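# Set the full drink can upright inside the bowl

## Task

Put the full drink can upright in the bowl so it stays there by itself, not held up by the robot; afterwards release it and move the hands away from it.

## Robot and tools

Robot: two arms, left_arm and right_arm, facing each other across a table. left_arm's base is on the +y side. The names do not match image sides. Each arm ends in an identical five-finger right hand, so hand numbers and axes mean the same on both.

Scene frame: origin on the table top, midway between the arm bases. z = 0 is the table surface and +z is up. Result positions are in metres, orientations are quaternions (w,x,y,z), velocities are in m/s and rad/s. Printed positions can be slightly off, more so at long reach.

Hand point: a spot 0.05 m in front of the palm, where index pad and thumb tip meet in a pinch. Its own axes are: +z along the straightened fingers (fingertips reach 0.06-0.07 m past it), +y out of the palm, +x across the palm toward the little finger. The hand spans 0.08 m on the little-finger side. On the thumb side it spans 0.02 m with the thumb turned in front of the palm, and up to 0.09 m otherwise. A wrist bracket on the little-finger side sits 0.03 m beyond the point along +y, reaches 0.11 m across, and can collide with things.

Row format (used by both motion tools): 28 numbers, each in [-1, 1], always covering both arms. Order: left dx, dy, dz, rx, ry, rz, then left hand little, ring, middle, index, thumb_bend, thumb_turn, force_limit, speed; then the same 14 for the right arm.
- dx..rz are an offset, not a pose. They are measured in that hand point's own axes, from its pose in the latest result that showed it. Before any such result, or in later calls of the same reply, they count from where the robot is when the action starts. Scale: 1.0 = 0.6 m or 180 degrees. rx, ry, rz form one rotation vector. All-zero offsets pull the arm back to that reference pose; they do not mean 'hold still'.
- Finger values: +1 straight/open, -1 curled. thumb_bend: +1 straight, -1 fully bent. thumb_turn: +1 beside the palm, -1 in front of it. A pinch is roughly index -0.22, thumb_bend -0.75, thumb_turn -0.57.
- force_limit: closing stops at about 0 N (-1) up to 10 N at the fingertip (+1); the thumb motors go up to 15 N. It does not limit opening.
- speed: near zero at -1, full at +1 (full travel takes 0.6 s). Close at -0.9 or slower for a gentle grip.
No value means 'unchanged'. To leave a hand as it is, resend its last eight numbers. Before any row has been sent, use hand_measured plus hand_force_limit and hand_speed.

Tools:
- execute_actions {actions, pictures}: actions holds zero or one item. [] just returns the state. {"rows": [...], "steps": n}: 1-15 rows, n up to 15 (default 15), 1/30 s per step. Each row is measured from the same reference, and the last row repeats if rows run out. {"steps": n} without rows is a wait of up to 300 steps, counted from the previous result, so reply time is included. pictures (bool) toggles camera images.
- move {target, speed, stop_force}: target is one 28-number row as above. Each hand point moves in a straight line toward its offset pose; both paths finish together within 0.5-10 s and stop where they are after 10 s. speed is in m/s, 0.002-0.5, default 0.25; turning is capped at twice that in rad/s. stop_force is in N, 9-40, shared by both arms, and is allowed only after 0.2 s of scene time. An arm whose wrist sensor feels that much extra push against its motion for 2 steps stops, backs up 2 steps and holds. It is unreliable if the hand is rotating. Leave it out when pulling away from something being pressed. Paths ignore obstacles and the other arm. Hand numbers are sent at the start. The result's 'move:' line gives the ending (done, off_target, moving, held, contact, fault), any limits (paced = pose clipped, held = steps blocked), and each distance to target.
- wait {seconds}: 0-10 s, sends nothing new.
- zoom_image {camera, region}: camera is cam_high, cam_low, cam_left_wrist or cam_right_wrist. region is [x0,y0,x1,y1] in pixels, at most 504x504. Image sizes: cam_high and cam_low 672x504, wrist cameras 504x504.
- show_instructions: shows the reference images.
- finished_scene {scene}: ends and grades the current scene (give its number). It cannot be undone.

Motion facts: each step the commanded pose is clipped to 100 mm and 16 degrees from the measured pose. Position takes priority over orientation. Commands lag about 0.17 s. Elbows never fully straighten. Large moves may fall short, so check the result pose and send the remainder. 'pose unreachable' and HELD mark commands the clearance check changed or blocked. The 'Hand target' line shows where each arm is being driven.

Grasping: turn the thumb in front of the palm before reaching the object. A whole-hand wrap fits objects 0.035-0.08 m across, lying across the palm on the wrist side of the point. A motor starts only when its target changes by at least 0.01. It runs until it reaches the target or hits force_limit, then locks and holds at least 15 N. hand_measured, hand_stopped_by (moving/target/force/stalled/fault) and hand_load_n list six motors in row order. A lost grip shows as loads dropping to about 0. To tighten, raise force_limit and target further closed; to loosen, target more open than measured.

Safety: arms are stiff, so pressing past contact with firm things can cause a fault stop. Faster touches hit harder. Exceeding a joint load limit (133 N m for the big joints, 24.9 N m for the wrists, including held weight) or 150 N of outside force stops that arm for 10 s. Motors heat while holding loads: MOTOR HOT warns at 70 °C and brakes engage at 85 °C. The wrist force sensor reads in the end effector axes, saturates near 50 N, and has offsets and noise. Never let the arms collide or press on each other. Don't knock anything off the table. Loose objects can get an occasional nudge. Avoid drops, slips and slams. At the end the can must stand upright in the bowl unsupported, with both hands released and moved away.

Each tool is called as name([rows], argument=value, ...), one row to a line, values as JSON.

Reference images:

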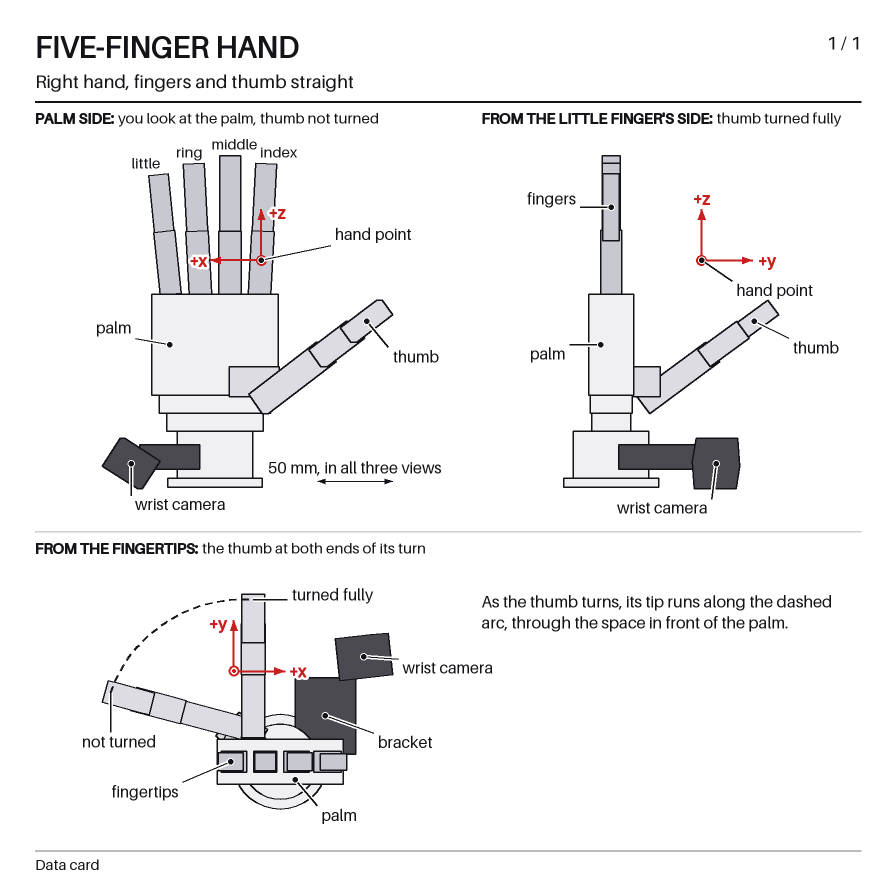

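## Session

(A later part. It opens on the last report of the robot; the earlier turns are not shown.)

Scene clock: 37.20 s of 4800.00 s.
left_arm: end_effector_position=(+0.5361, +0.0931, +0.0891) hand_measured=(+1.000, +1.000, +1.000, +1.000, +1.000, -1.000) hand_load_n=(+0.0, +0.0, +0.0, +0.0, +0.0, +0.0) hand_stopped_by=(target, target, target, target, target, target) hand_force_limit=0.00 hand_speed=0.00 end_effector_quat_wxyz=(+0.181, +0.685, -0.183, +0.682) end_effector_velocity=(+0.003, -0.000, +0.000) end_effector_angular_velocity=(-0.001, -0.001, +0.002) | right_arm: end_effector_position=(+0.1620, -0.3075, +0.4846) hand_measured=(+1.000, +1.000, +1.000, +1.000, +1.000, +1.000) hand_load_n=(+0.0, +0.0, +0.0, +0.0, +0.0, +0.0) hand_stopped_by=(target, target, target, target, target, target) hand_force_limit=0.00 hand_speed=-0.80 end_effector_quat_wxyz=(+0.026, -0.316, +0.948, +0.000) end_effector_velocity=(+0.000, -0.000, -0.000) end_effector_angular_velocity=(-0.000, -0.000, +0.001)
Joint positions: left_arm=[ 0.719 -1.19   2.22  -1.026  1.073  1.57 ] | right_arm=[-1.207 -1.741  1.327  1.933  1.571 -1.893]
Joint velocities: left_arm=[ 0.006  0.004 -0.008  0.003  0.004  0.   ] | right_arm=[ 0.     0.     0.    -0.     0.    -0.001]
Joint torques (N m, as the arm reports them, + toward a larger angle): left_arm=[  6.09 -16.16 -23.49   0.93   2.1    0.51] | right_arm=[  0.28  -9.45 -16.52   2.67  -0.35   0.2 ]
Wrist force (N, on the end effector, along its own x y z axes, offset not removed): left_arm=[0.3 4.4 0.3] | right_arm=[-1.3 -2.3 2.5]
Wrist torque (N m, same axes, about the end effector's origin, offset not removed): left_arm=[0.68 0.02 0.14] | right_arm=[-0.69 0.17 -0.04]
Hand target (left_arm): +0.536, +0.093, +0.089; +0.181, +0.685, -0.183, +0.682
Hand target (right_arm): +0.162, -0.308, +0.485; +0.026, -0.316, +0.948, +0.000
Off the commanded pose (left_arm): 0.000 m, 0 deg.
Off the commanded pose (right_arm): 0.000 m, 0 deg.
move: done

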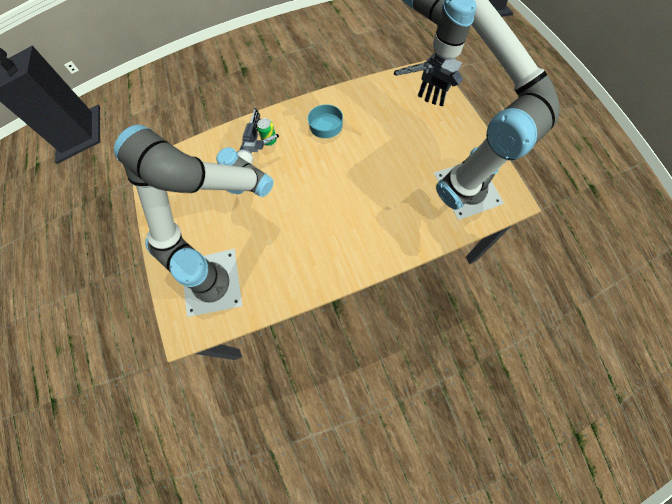

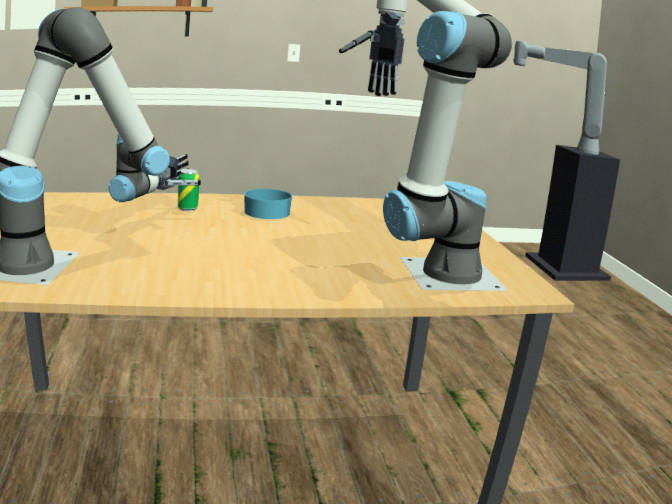

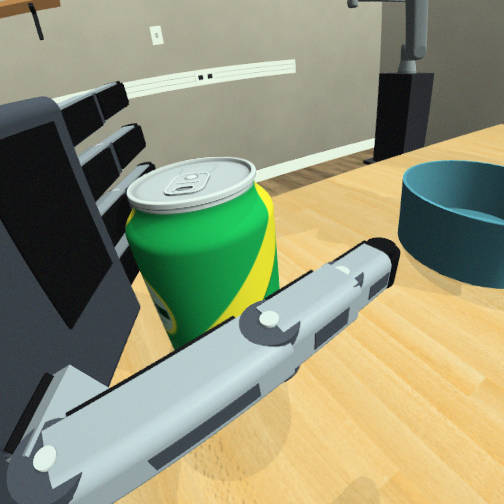

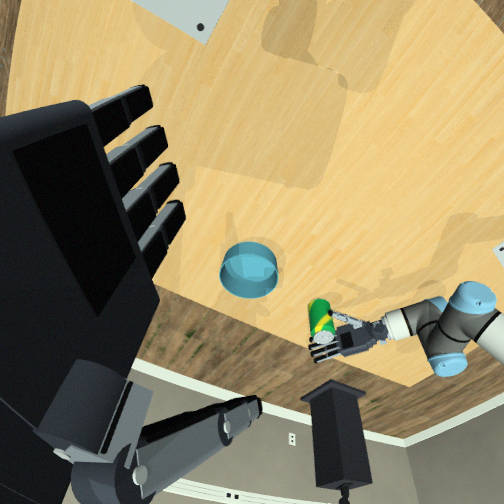

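move(target=[-0.015,0,0.025,0,0,0,1,1,1,1,1,-1,0,0,0,0,0,0,0,0,1,1,1,1,1,1,0,-0.8], speed=0.03)

move(target=[0,0,0,0,0,0,1,-0.3,-1,-1,-1,-1,0.6,-0.6,0,0,0,0,0,0,1,1,1,1,1,1,0,-0.8])

Scene clock: 39.20 s of 4800.00 s.
left_arm: end_effector_position=(+0.5488, +0.0858, +0.0802) hand_measured=(+1.000, +1.000, +1.000, +1.000, +1.000, -1.000) hand_load_n=(+0.0, +0.0, +0.0, +0.0, +0.0, +0.0) hand_stopped_by=(target, target, target, target, target, target) hand_force_limit=0.00 hand_speed=0.00 end_effector_quat_wxyz=(+0.181, +0.685, -0.183, +0.682) end_effector_velocity=(+0.002, -0.000, -0.001) end_effector_angular_velocity=(-0.000, +0.000, +0.001) | right_arm: end_effector_position=(+0.1620, -0.3075, +0.4846) hand_measured=(+1.000, +1.000, +1.000, +1.000, +1.000, +1.000) hand_load_n=(+0.0, +0.0, +0.0, +0.0, +0.0, +0.0) hand_stopped_by=(target, target, target, target, target, target) hand_force_limit=0.00 hand_speed=-0.80 end_effector_quat_wxyz=(+0.026, -0.316, +0.948, +0.000) end_effector_velocity=(+0.000, +0.000, -0.000) end_effector_angular_velocity=(-0.000, +0.000, +0.000)
Joint positions: left_arm=[ 0.738 -1.145  2.182 -1.032  1.092  1.57 ] | right_arm=[-1.207 -1.741  1.327  1.933  1.571 -1.893]
Joint velocities: left_arm=[ 0.004  0.006 -0.005 -0.002  0.003 -0.   ] | right_arm=[-0.     0.001 -0.    -0.     0.    -0.   ]
Joint torques (N m, as the arm reports them, + toward a larger angle): left_arm=[  6.15 -18.69 -21.61  -3.85   1.87   1.32] | right_arm=[  0.63  -9.58 -16.29   2.63  -0.03   0.27]
Wrist force (N, on the end effector, along its own x y z axes, offset not removed): left_arm=[-1.2 1.3 -2.1] | right_arm=[2.4 0.2 0.2]
Wrist torque (N m, same axes, about the end effector's origin, offset not removed): left_arm=[0.42 0.25 -0.22] | right_arm=[-0.15 -0.35 0.11]
Hand target (left_arm): +0.549, +0.086, +0.080; +0.181, +0.685, -0.183, +0.682
Hand target (right_arm): +0.162, -0.308, +0.485; +0.026, -0.316, +0.948, +0.000
Off the commanded pose (left_arm): 0.000 m, 0 deg.
Off the commanded pose (right_arm): 0.000 m, 0 deg.
move: done

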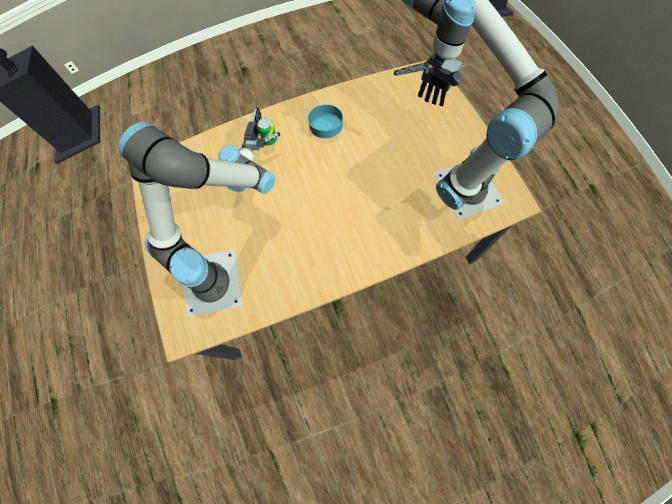

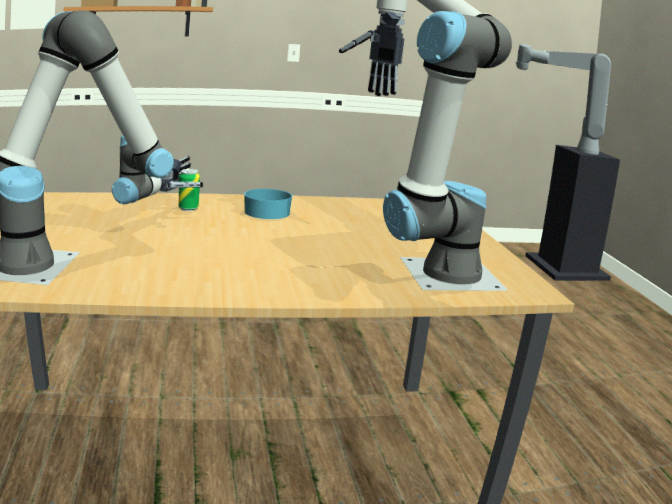

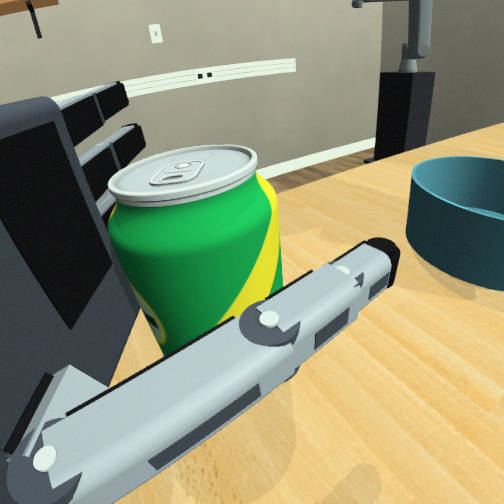

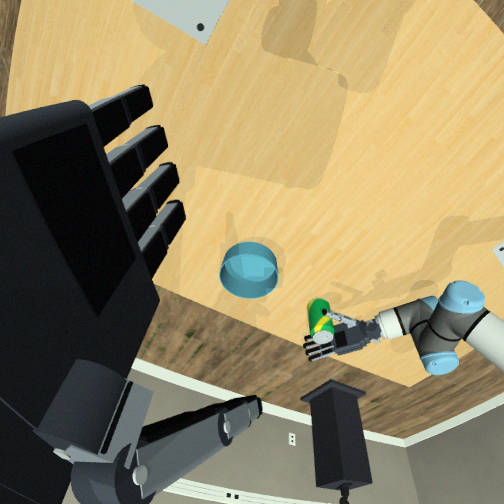

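Scene clock: 41.03 s of 4800.00 s.
left_arm: end_effector_position=(+0.5488, +0.0858, +0.0802) hand_measured=(+1.000, -0.034, +0.118, +0.138, +0.478, -1.000) hand_load_n=(+0.0, +10.0, +7.0, +3.0, +17.5, +2.5) hand_stopped_by=(target, force, force, force, force, target) hand_force_limit=0.60 hand_speed=-0.60 end_effector_quat_wxyz=(+0.181, +0.685, -0.183, +0.682) end_effector_velocity=(+0.001, +0.000, +0.001) end_effector_angular_velocity=(-0.001, -0.001, +0.001) | right_arm: end_effector_position=(+0.1620, -0.3075, +0.4846) hand_measured=(+1.000, +1.000, +1.000, +1.000, +1.000, +1.000) hand_load_n=(+0.0, +0.0, +0.0, +0.0, +0.0, +0.0) hand_stopped_by=(target, target, target, target, target, target) hand_force_limit=0.00 hand_speed=-0.80 end_effector_quat_wxyz=(+0.026, -0.316, +0.948, +0.000) end_effector_velocity=(+0.000, +0.000, +0.000) end_effector_angular_velocity=(+0.001, -0.002, +0.001)
Joint positions: left_arm=[ 0.738 -1.145  2.182 -1.032  1.092  1.57 ] | right_arm=[-1.207 -1.741  1.327  1.933  1.571 -1.893]
Joint velocities: left_arm=[ 0.001 -0.001 -0.001  0.    -0.     0.   ] | right_arm=[-0.    -0.    -0.    -0.001 -0.    -0.001]
Joint torques (N m, as the arm reports them, + toward a larger angle): left_arm=[ -5.76 -30.61  -0.3   -1.83  -2.55   1.1 ] | right_arm=[ -0.4   -8.29 -15.35   2.75   0.03   0.09]
Wrist force (N, on the end effector, along its own x y z axes, offset not removed): left_arm=[3.5 4.9 -0.9] | right_arm=[-1.5 -1.0 -1.0]
Wrist torque (N m, same axes, about the end effector's origin, offset not removed): left_arm=[0.63 -0.41 0.11] | right_arm=[-0.17 0.22 -0.26]
Hand target (left_arm): +0.549, +0.086, +0.080; +0.181, +0.685, -0.183, +0.682
Hand target (right_arm): +0.162, -0.308, +0.485; +0.026, -0.316, +0.948, +0.000
Off the commanded pose (left_arm): 0.000 m, 0 deg.
Off the commanded pose (right_arm): 0.000 m, 0 deg.
move: done

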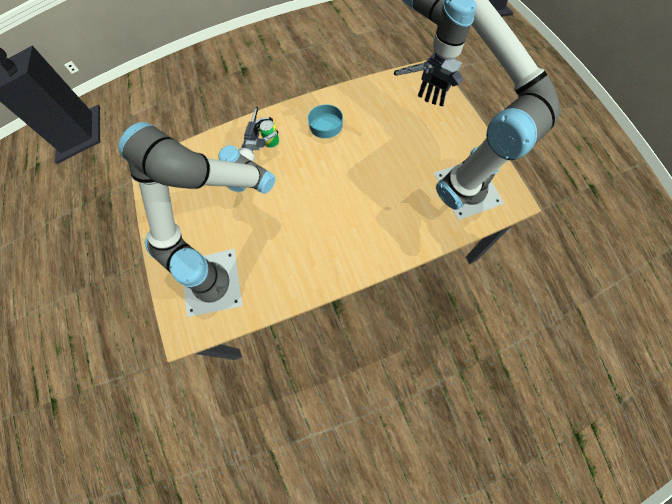

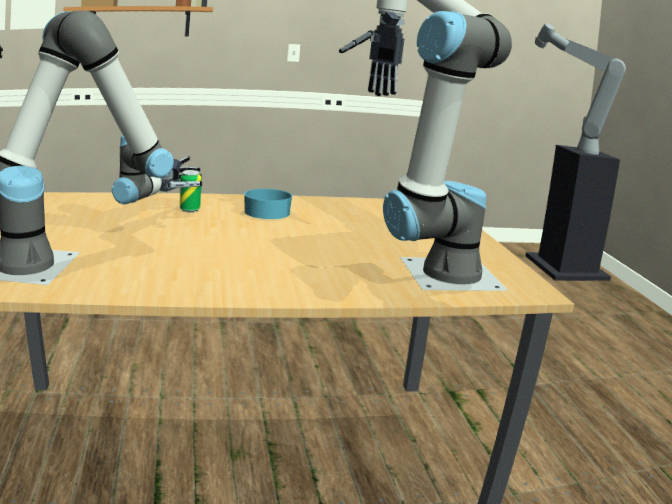

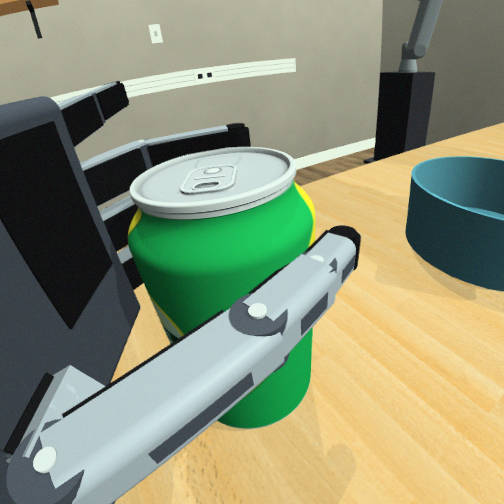

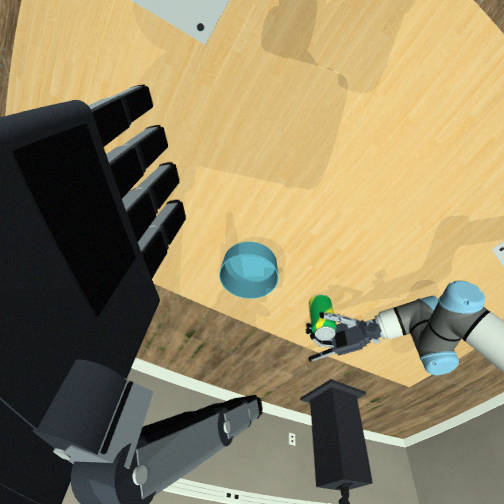

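move(target=[0.17,0,0,0,0,0,1,-0.3,-1,-0.95,-1,-1,0.6,-0.6,0,0,0,0,0,0,1,1,1,1,1,1,0,-0.8], speed=0.1)

move(target=[0,0.34,0.14,0,0,0,1,-0.3,-1,-0.95,-1,-1,0.6,-0.6,0,0,0,0,0,0,1,1,1,1,1,1,0,-0.8], speed=0.15)

Scene clock: 44.00 s of 4800.00 s.
left_arm: end_effector_position=(+0.5492, +0.0854, +0.1820) hand_measured=(+1.000, -0.034, +0.118, +0.120, +0.478, -1.000) hand_load_n=(+0.0, +8.0, +5.5, +8.5, +18.5, +5.0) hand_stopped_by=(target, force, force, force, force, target) hand_force_limit=0.60 hand_speed=-0.60 end_effector_quat_wxyz=(+0.181, +0.685, -0.183, +0.682) end_effector_velocity=(+0.000, +0.000, +0.003) end_effector_angular_velocity=(-0.001, -0.001, +0.001) | right_arm: end_effector_position=(+0.1620, -0.3075, +0.4846) hand_measured=(+1.000, +1.000, +1.000, +1.000, +1.000, +1.000) hand_load_n=(+0.0, +0.0, +0.0, +0.0, +0.0, +0.0) hand_stopped_by=(target, target, target, target, target, target) hand_force_limit=0.00 hand_speed=-0.80 end_effector_quat_wxyz=(+0.026, -0.316, +0.948, +0.000) end_effector_velocity=(-0.000, +0.000, -0.000) end_effector_angular_velocity=(-0.000, +0.001, -0.000)
Joint positions: left_arm=[ 0.739 -1.366  2.108 -0.737  1.092  1.57 ] | right_arm=[-1.207 -1.741  1.327  1.933  1.571 -1.893]
Joint velocities: left_arm=[ 0.    -0.006 -0.003  0.008 -0.001 -0.   ] | right_arm=[ 0.     0.     0.     0.001 -0.     0.   ]
Joint torques (N m, as the arm reports them, + toward a larger angle): left_arm=[ -6.54 -33.71 -28.03   0.51  -3.16  -2.16] | right_arm=[ -0.6   -7.88 -15.37   2.59   0.22   0.12]
Wrist force (N, on the end effector, along its own x y z axes, offset not removed): left_arm=[-7.1 2.5 1.1] | right_arm=[-0.1 -1.7 0.6]
Wrist torque (N m, same axes, about the end effector's origin, offset not removed): left_arm=[0.26 0.64 -0.07] | right_arm=[-0.41 0.06 -0.10]
Hand target (left_arm): +0.549, +0.085, +0.182; +0.181, +0.685, -0.183, +0.682
Hand target (right_arm): +0.162, -0.308, +0.485; +0.026, -0.316, +0.948, +0.000
Off the commanded pose (left_arm): 0.000 m, 0 deg.
Off the commanded pose (right_arm): 0.000 m, 0 deg.
move: done

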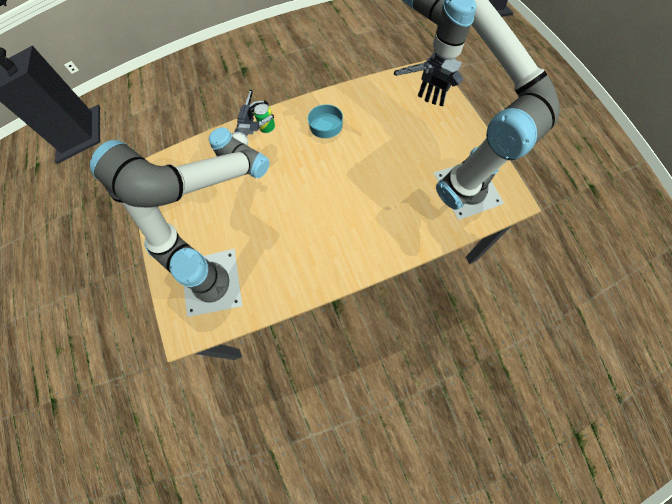

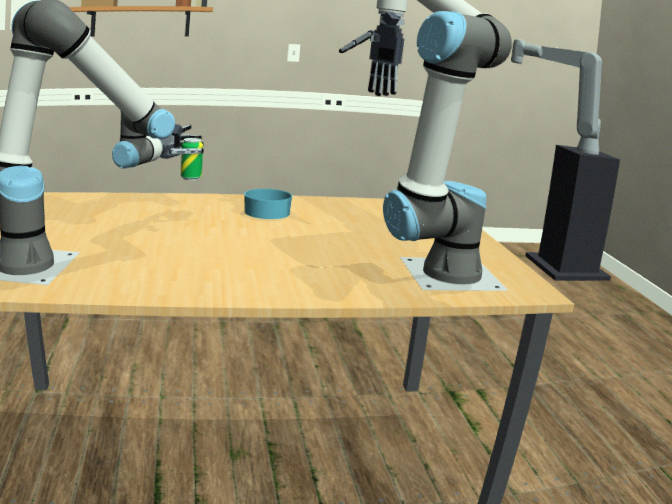

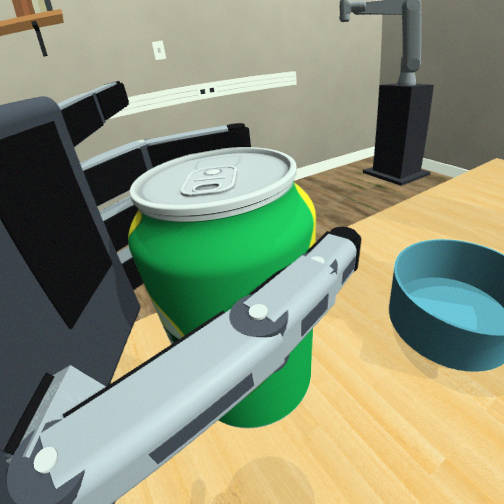

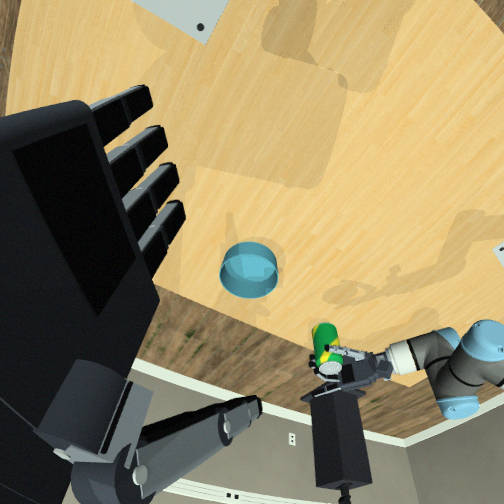

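Scene clock: 46.03 s of 4800.00 s.
left_arm: end_effector_position=(+0.5201, -0.1330, +0.1813) hand_measured=(+1.000, -0.034, +0.118, +0.120, +0.478, -1.000) hand_load_n=(+0.0, +8.0, +5.5, +8.5, +18.5, +5.5) hand_stopped_by=(target, force, force, force, force, target) hand_force_limit=0.60 hand_speed=-0.60 end_effector_quat_wxyz=(+0.181, +0.684, -0.183, +0.682) end_effector_velocity=(-0.000, -0.002, -0.003) end_effector_angular_velocity=(+0.004, +0.001, -0.000) | right_arm: end_effector_position=(+0.1620, -0.3075, +0.4846) hand_measured=(+1.000, +1.000, +1.000, +1.000, +1.000, +1.000) hand_load_n=(+0.0, +0.0, +0.0, +0.0, +0.0, +0.0) hand_stopped_by=(target, target, target, target, target, target) hand_force_limit=0.00 hand_speed=-0.80 end_effector_quat_wxyz=(+0.026, -0.316, +0.948, +0.000) end_effector_velocity=(+0.000, +0.000, -0.000) end_effector_angular_velocity=(-0.000, -0.000, -0.000)
Joint positions: left_arm=[ 0.473 -1.07   1.672 -0.597  0.827  1.569] | right_arm=[-1.207 -1.741  1.327  1.933  1.571 -1.893]
Joint velocities: left_arm=[-0.001  0.007 -0.006  0.004 -0.001 -0.   ] | right_arm=[-0.     0.001 -0.    -0.001  0.     0.   ]
Joint torques (N m, as the arm reports them, + toward a larger angle): left_arm=[ -8.   -29.97 -30.82   0.35  -2.83  -2.02] | right_arm=[  1.32  -9.15 -16.54   2.8   -0.04   0.02]
Wrist force (N, on the end effector, along its own x y z axes, offset not removed): left_arm=[-0.9 0.3 -2.9] | right_arm=[2.4 -1.5 0.8]
Wrist torque (N m, same axes, about the end effector's origin, offset not removed): left_arm=[0.15 -0.05 0.25] | right_arm=[-0.31 -0.34 0.04]
Hand target (left_arm): +0.520, -0.133, +0.181; +0.181, +0.684, -0.183, +0.682
Hand target (right_arm): +0.162, -0.308, +0.485; +0.026, -0.316, +0.948, +0.000
Off the commanded pose (left_arm): 0.001 m, 0 deg.
Off the commanded pose (right_arm): 0.000 m, 0 deg.
move: done

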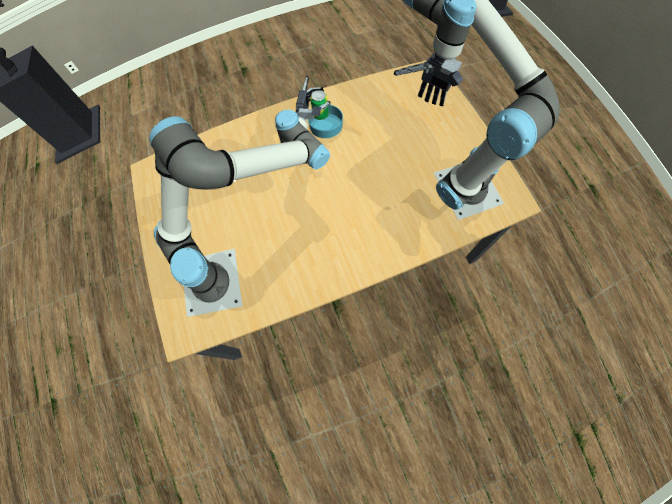

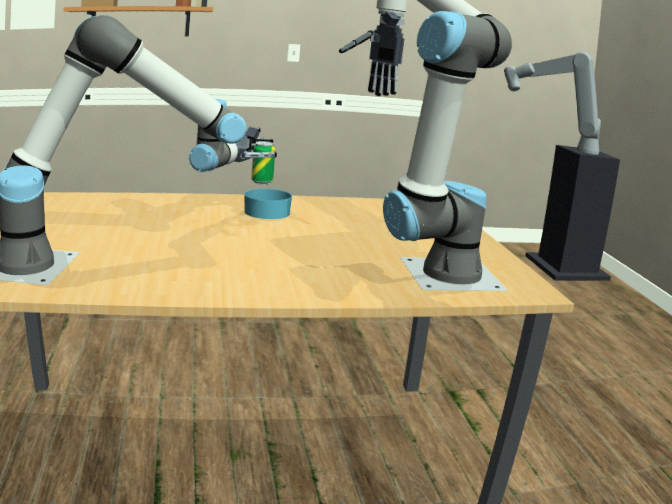

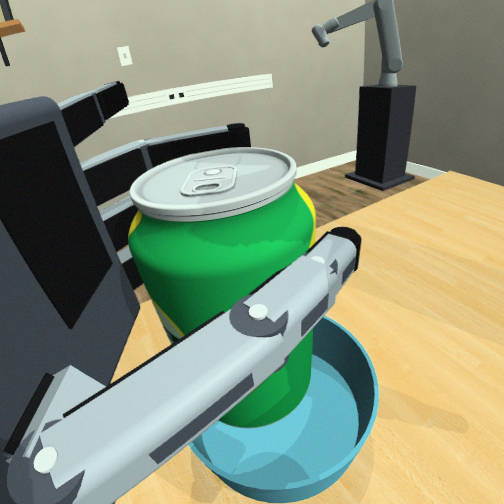

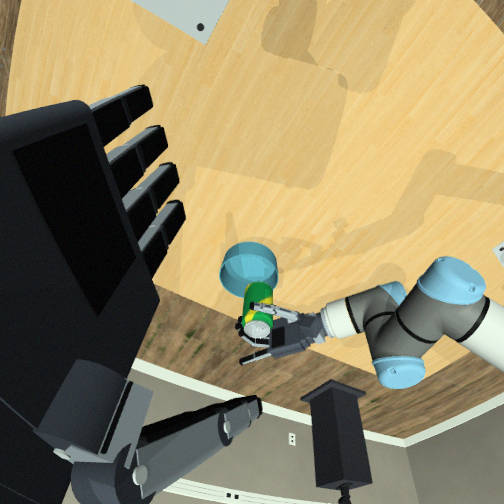

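Shift ~2 cm along palm normal and lower 5 cm.

move(target=[-0.08,0.033,0,0,0,0,1,-0.3,-1,-0.95,-1,-1,0.6,-0.6,0,0,0,0,0,0,1,1,1,1,1,1,0,-0.8], speed=0.05)

Scene clock: 48.30 s of 4800.00 s.
left_arm: end_effector_position=(+0.5101, -0.1498, +0.1333) hand_measured=(+1.000, -0.034, +0.118, +0.120, +0.478, -1.000) hand_load_n=(+0.0, +8.0, +5.5, +8.5, +18.5, +5.5) hand_stopped_by=(target, force, force, force, force, target) hand_force_limit=0.60 hand_speed=-0.60 end_effector_quat_wxyz=(+0.181, +0.685, -0.183, +0.682) end_effector_velocity=(-0.000, -0.001, -0.001) end_effector_angular_velocity=(-0.000, -0.001, +0.000) | right_arm: end_effector_position=(+0.1620, -0.3075, +0.4846) hand_measured=(+1.000, +1.000, +1.000, +1.000, +1.000, +1.000) hand_load_n=(+0.0, +0.0, +0.0, +0.0, +0.0, +0.0) hand_stopped_by=(target, target, target, target, target, target) hand_force_limit=0.00 hand_speed=-0.80 end_effector_quat_wxyz=(+0.026, -0.316, +0.948, +0.000) end_effector_velocity=(+0.000, +0.000, -0.000) end_effector_angular_velocity=(-0.000, +0.001, -0.000)
Joint positions: left_arm=[ 0.446 -0.983  1.678 -0.689  0.8    1.569] | right_arm=[-1.207 -1.741  1.327  1.933  1.571 -1.893]
Joint velocities: left_arm=[-0.001  0.004 -0.002 -0.004 -0.001  0.002] | right_arm=[-0.     0.001  0.     0.    -0.     0.   ]
Joint torques (N m, as the arm reports them, + toward a larger angle): left_arm=[ -7.18 -30.49 -32.02  -3.89  -3.18   1.13] | right_arm=[  0.01  -7.91 -16.45   2.81  -0.06   0.1 ]
Wrist force (N, on the end effector, along its own x y z axes, offset not removed): left_arm=[-8.1 2.4 2.4] | right_arm=[2.0 -2.0 0.2]
Wrist torque (N m, same axes, about the end effector's origin, offset not removed): left_arm=[0.23 0.69 -0.07] | right_arm=[-0.44 -0.34 0.06]
Hand target (left_arm): +0.510, -0.150, +0.133; +0.181, +0.684, -0.183, +0.682
Hand target (right_arm): +0.162, -0.308, +0.485; +0.026, -0.316, +0.948, +0.000
Off the commanded pose (left_arm): 0.000 m, 0 deg.
Off the commanded pose (right_arm): 0.000 m, 0 deg.
move: done

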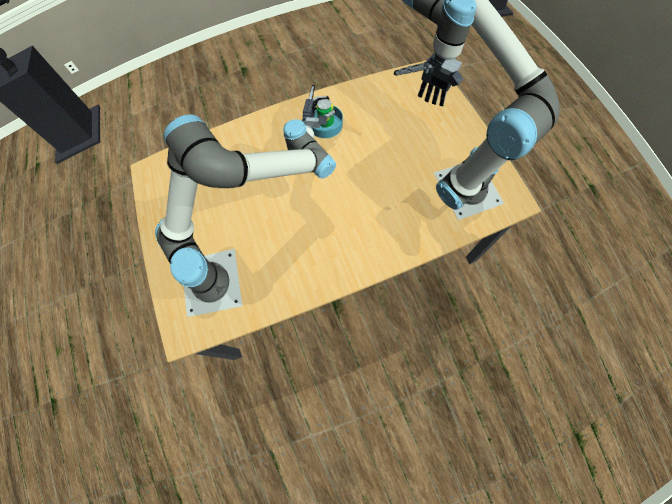

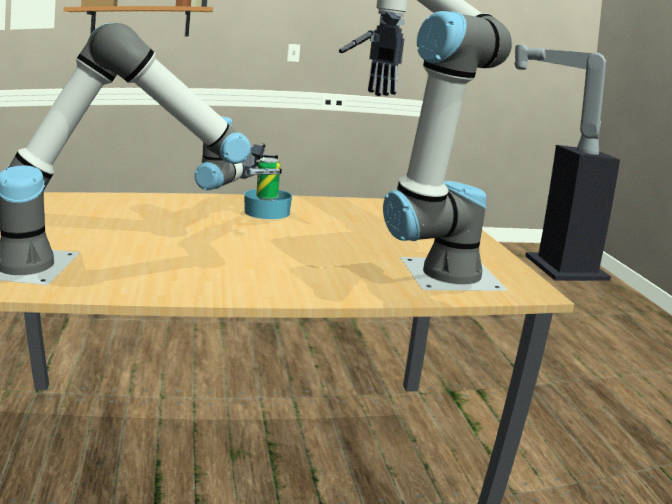

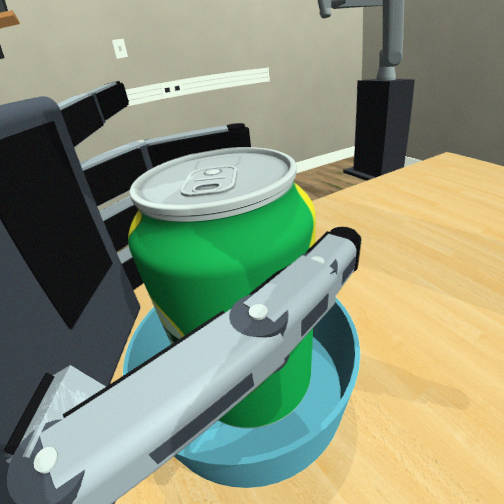

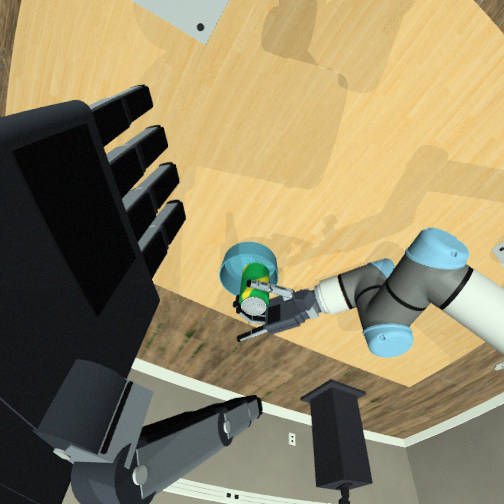

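move(target=[-0.09,0,0,0,0,0,1,-0.3,-1,-0.95,-1,-1,0.6,-0.6,0,0,0,0,0,0,1,1,1,1,1,1,0,-0.8], speed=0.015, stop_force=10)

Scene clock: 54.90 s of 4800.00 s.
left_arm: end_effector_position=(+0.5099, -0.1496, +0.0838) hand_measured=(+1.000, -0.034, +0.118, +0.120, +0.478, -1.000) hand_load_n=(+0.0, +9.0, +5.5, +8.5, +18.0, +0.0) hand_stopped_by=(target, force, force, force, force, target) hand_force_limit=0.60 hand_speed=-0.60 end_effector_quat_wxyz=(+0.181, +0.685, -0.183, +0.682) end_effector_velocity=(-0.002, -0.000, +0.002) end_effector_angular_velocity=(+0.006, +0.002, -0.002) | right_arm: end_effector_position=(+0.1620, -0.3075, +0.4846) hand_measured=(+1.000, +1.000, +1.000, +1.000, +1.000, +1.000) hand_load_n=(+0.0, +0.0, +0.0, +0.0, +0.0, +0.0) hand_stopped_by=(target, target, target, target, target, target) hand_force_limit=0.00 hand_speed=-0.80 end_effector_quat_wxyz=(+0.026, -0.316, +0.948, +0.000) end_effector_velocity=(+0.000, +0.000, +0.000) end_effector_angular_velocity=(+0.001, -0.002, +0.000)
Joint positions: left_arm=[ 0.446 -0.904  1.702 -0.793  0.8    1.569] | right_arm=[-1.207 -1.741  1.327  1.933  1.571 -1.893]
Joint velocities: left_arm=[-0.002 -0.006 -0.001  0.013  0.     0.   ] | right_arm=[ 0.    -0.    -0.001 -0.001  0.    -0.   ]
Joint torques (N m, as the arm reports them, + toward a larger angle): left_arm=[ -5.48 -39.62  -7.65   3.34  -1.69   0.23] | right_arm=[  0.14  -7.96 -15.31   2.66  -0.08   0.09]
Wrist force (N, on the end effector, along its own x y z axes, offset not removed): left_arm=[11.3 3.7 1.9] | right_arm=[1.4 -1.3 0.8]
Wrist torque (N m, same axes, about the end effector's origin, offset not removed): left_arm=[0.36 -0.60 0.25] | right_arm=[-0.33 -0.27 0.06]
Hand target (left_arm): +0.510, -0.150, +0.084; +0.181, +0.684, -0.183, +0.682
Hand target (right_arm): +0.162, -0.308, +0.485; +0.026, -0.316, +0.948, +0.000
Off the commanded pose (left_arm): 0.005 m, 0 deg.
Off the commanded pose (right_arm): 0.000 m, 0 deg.
move: contact (left_arm)

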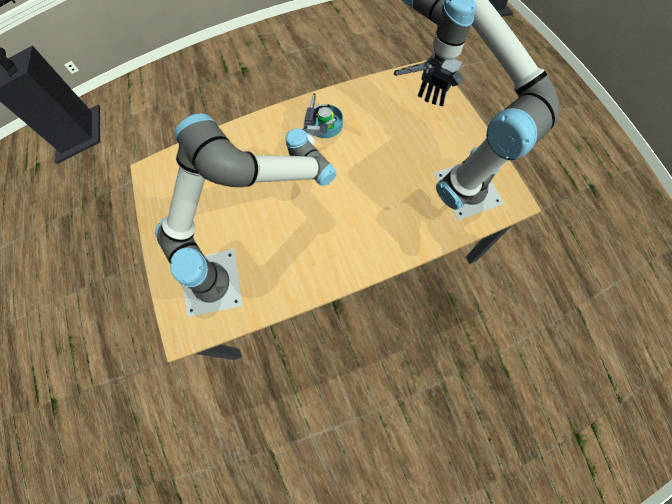

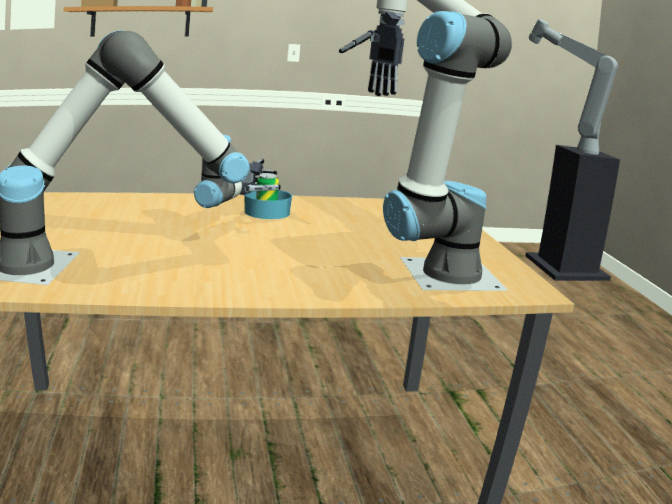

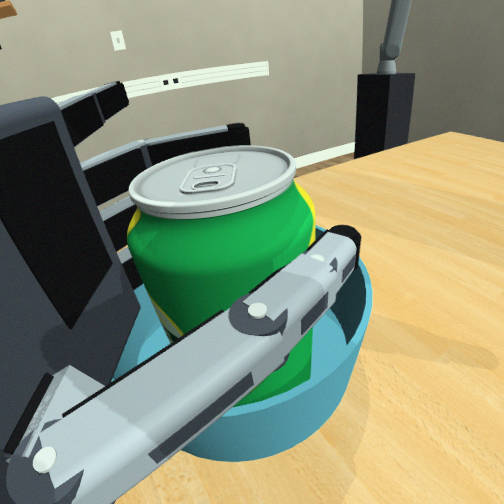

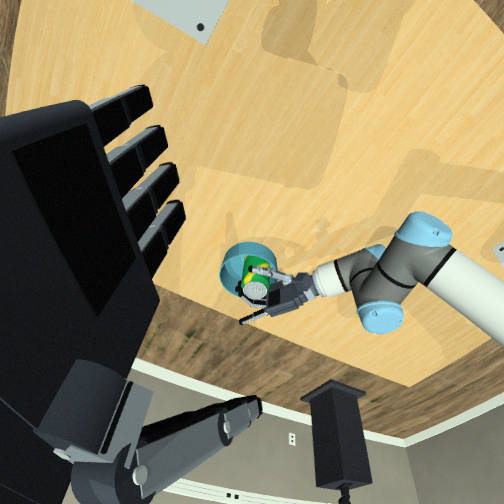

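move(target=[0,0,0,0,0,0,1,1,1,1,1,-1,0.6,-0.4,0,0,0,0,0,0,1,1,1,1,1,1,0,-0.8])

move(target=[0.2,-0.01,-0.1,0,0,0,1,1,1,1,1,-1,0.6,-0.4,0,0,0,0,0,0,1,1,1,1,1,1,0,-0.8], speed=0.12)

Scene clock: 57.20 s of 4800.00 s.
left_arm: end_effector_position=(+0.5099, -0.1496, +0.0838) hand_measured=(+1.000, +1.000, +1.000, +1.000, +1.000, -1.000) hand_load_n=(+0.0, +0.0, +0.0, +0.0, +0.0, +0.0) hand_stopped_by=(target, target, target, target, target, target) hand_force_limit=0.60 hand_speed=-0.40 end_effector_quat_wxyz=(+0.181, +0.685, -0.183, +0.682) end_effector_velocity=(-0.000, -0.000, +0.000) end_effector_angular_velocity=(-0.001, -0.000, -0.000) | right_arm: end_effector_position=(+0.1620, -0.3075, +0.4846) hand_measured=(+1.000, +1.000, +1.000, +1.000, +1.000, +1.000) hand_load_n=(+0.0, +0.0, +0.0, +0.0, +0.0, +0.0) hand_stopped_by=(target, target, target, target, target, target) hand_force_limit=0.00 hand_speed=-0.80 end_effector_quat_wxyz=(+0.026, -0.316, +0.948, +0.000) end_effector_velocity=(-0.000, -0.000, +0.000) end_effector_angular_velocity=(+0.001, -0.001, -0.001)
Joint positions: left_arm=[ 0.446 -0.904  1.702 -0.793  0.8    1.569] | right_arm=[-1.207 -1.741  1.327  1.933  1.571 -1.893]
Joint velocities: left_arm=[-0.    -0.     0.    -0.001 -0.    -0.   ] | right_arm=[-0.    -0.001  0.    -0.    -0.     0.001]
Joint torques (N m, as the arm reports them, + toward a larger angle): left_arm=[ -2.01 -29.49  -1.14  -3.56   0.6   -1.82] | right_arm=[ -0.69  -7.84 -17.53   2.63   0.23   0.26]
Wrist force (N, on the end effector, along its own x y z axes, offset not removed): left_arm=[1.3 4.1 -3.8] | right_arm=[-0.4 0.0 0.0]
Wrist torque (N m, same axes, about the end effector's origin, offset not removed): left_arm=[0.70 -0.17 0.09] | right_arm=[-0.03 0.07 0.04]
Hand target (left_arm): +0.510, -0.150, +0.084; +0.181, +0.685, -0.183, +0.682
Hand target (right_arm): +0.162, -0.308, +0.485; +0.026, -0.316, +0.948, +0.000
Off the commanded pose (left_arm): 0.000 m, 0 deg.
Off the commanded pose (right_arm): 0.000 m, 0 deg.
move: done

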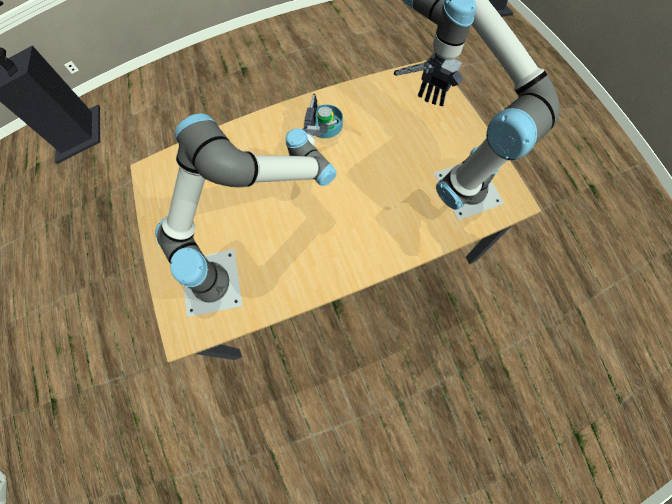

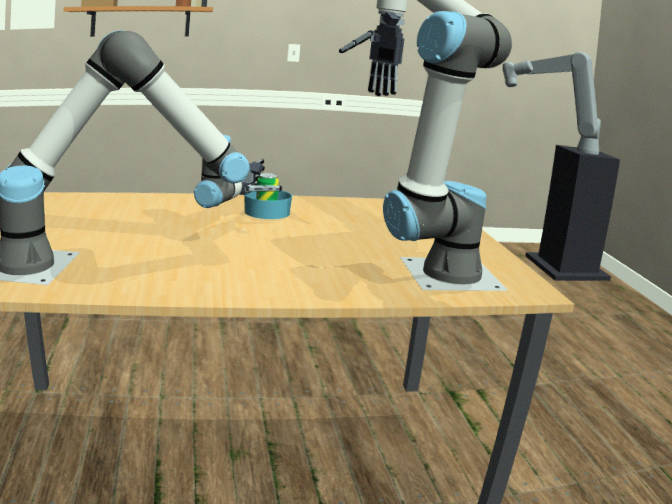

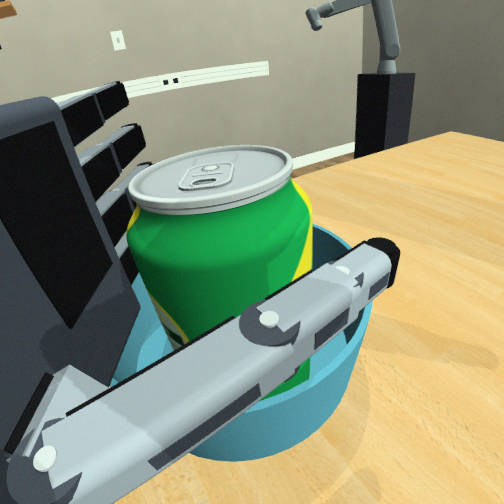

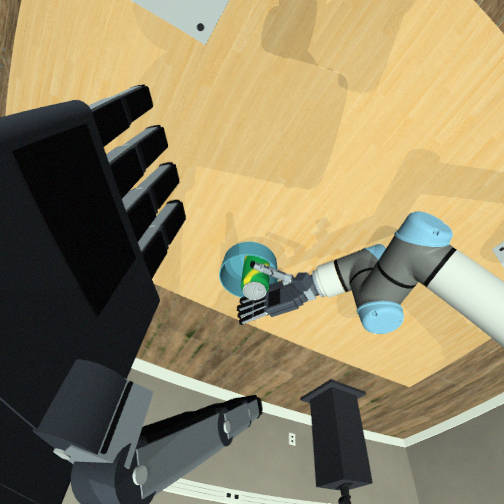

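Scene clock: 58.87 s of 4800.00 s.
left_arm: end_effector_position=(+0.4613, -0.1151, +0.2040) hand_measured=(+1.000, +1.000, +1.000, +1.000, +1.000, -1.000) hand_load_n=(+0.0, +0.0, +0.0, +0.0, +0.0, +0.0) hand_stopped_by=(target, target, target, target, target, target) hand_force_limit=0.60 hand_speed=-0.40 end_effector_quat_wxyz=(+0.181, +0.684, -0.183, +0.682) end_effector_velocity=(-0.002, +0.000, +0.002) end_effector_angular_velocity=(-0.001, +0.000, -0.001) | right_arm: end_effector_position=(+0.1620, -0.3075, +0.4846) hand_measured=(+1.000, +1.000, +1.000, +1.000, +1.000, +1.000) hand_load_n=(+0.0, +0.0, +0.0, +0.0, +0.0, +0.0) hand_stopped_by=(target, target, target, target, target, target) hand_force_limit=0.00 hand_speed=-0.80 end_effector_quat_wxyz=(+0.026, -0.316, +0.948, +0.000) end_effector_velocity=(+0.001, +0.000, -0.000) end_effector_angular_velocity=(+0.000, -0.000, -0.000)
Joint positions: left_arm=[ 0.37  -1.191  1.791 -0.594  0.723  1.568] | right_arm=[-1.207 -1.741  1.327  1.933  1.571 -1.893]
Joint velocities: left_arm=[-0.003 -0.005  0.     0.004 -0.002 -0.001] | right_arm=[ 0.     0.001 -0.001 -0.001  0.     0.   ]
Joint torques (N m, as the arm reports them, + toward a larger angle): left_arm=[ -8.36 -37.21  -3.83   1.28  -2.84  -1.84] | right_arm=[  0.59  -9.18 -16.07   2.74   0.14   0.11]
Wrist force (N, on the end effector, along its own x y z axes, offset not removed): left_arm=[4.0 -0.9 -2.1] | right_arm=[2.2 -0.9 0.5]
Wrist torque (N m, same axes, about the end effector's origin, offset not removed): left_arm=[0.14 -0.56 0.04] | right_arm=[-0.16 -0.38 0.21]
Hand target (left_arm): +0.461, -0.115, +0.204; +0.181, +0.685, -0.183, +0.682
Hand target (right_arm): +0.162, -0.308, +0.485; +0.026, -0.316, +0.948, +0.000
Off the commanded pose (left_arm): 0.000 m, 0 deg.
Off the commanded pose (right_arm): 0.000 m, 0 deg.
move: done

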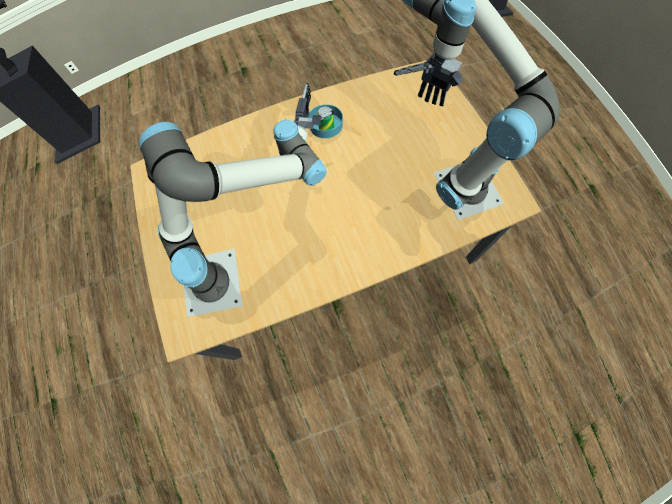

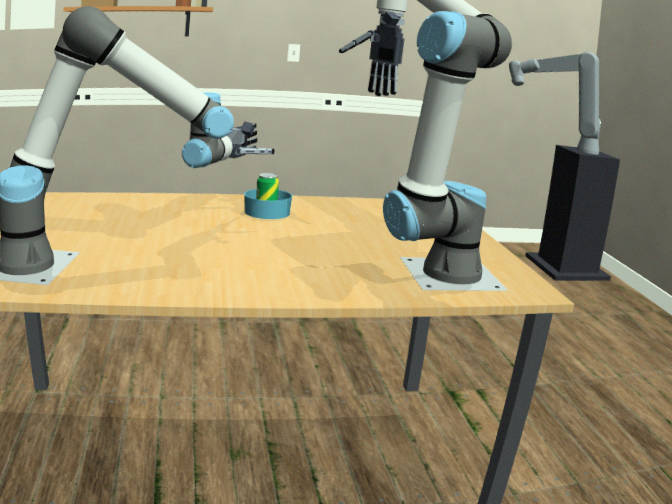

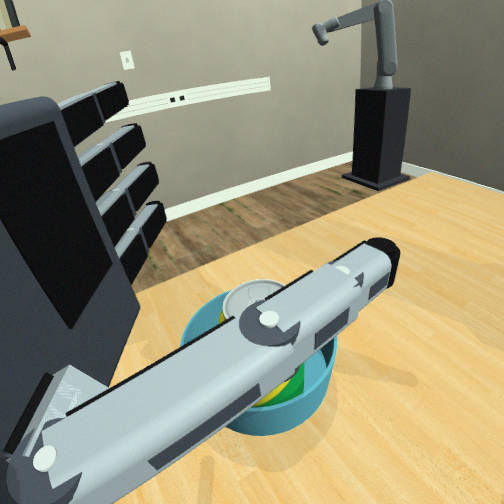

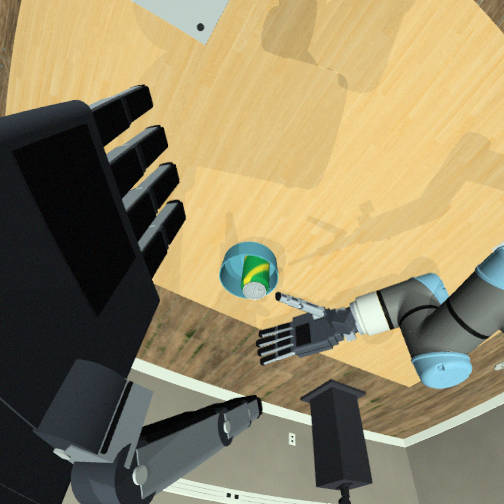

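finished_scene(scene=1)

The scene is finished: the task was done.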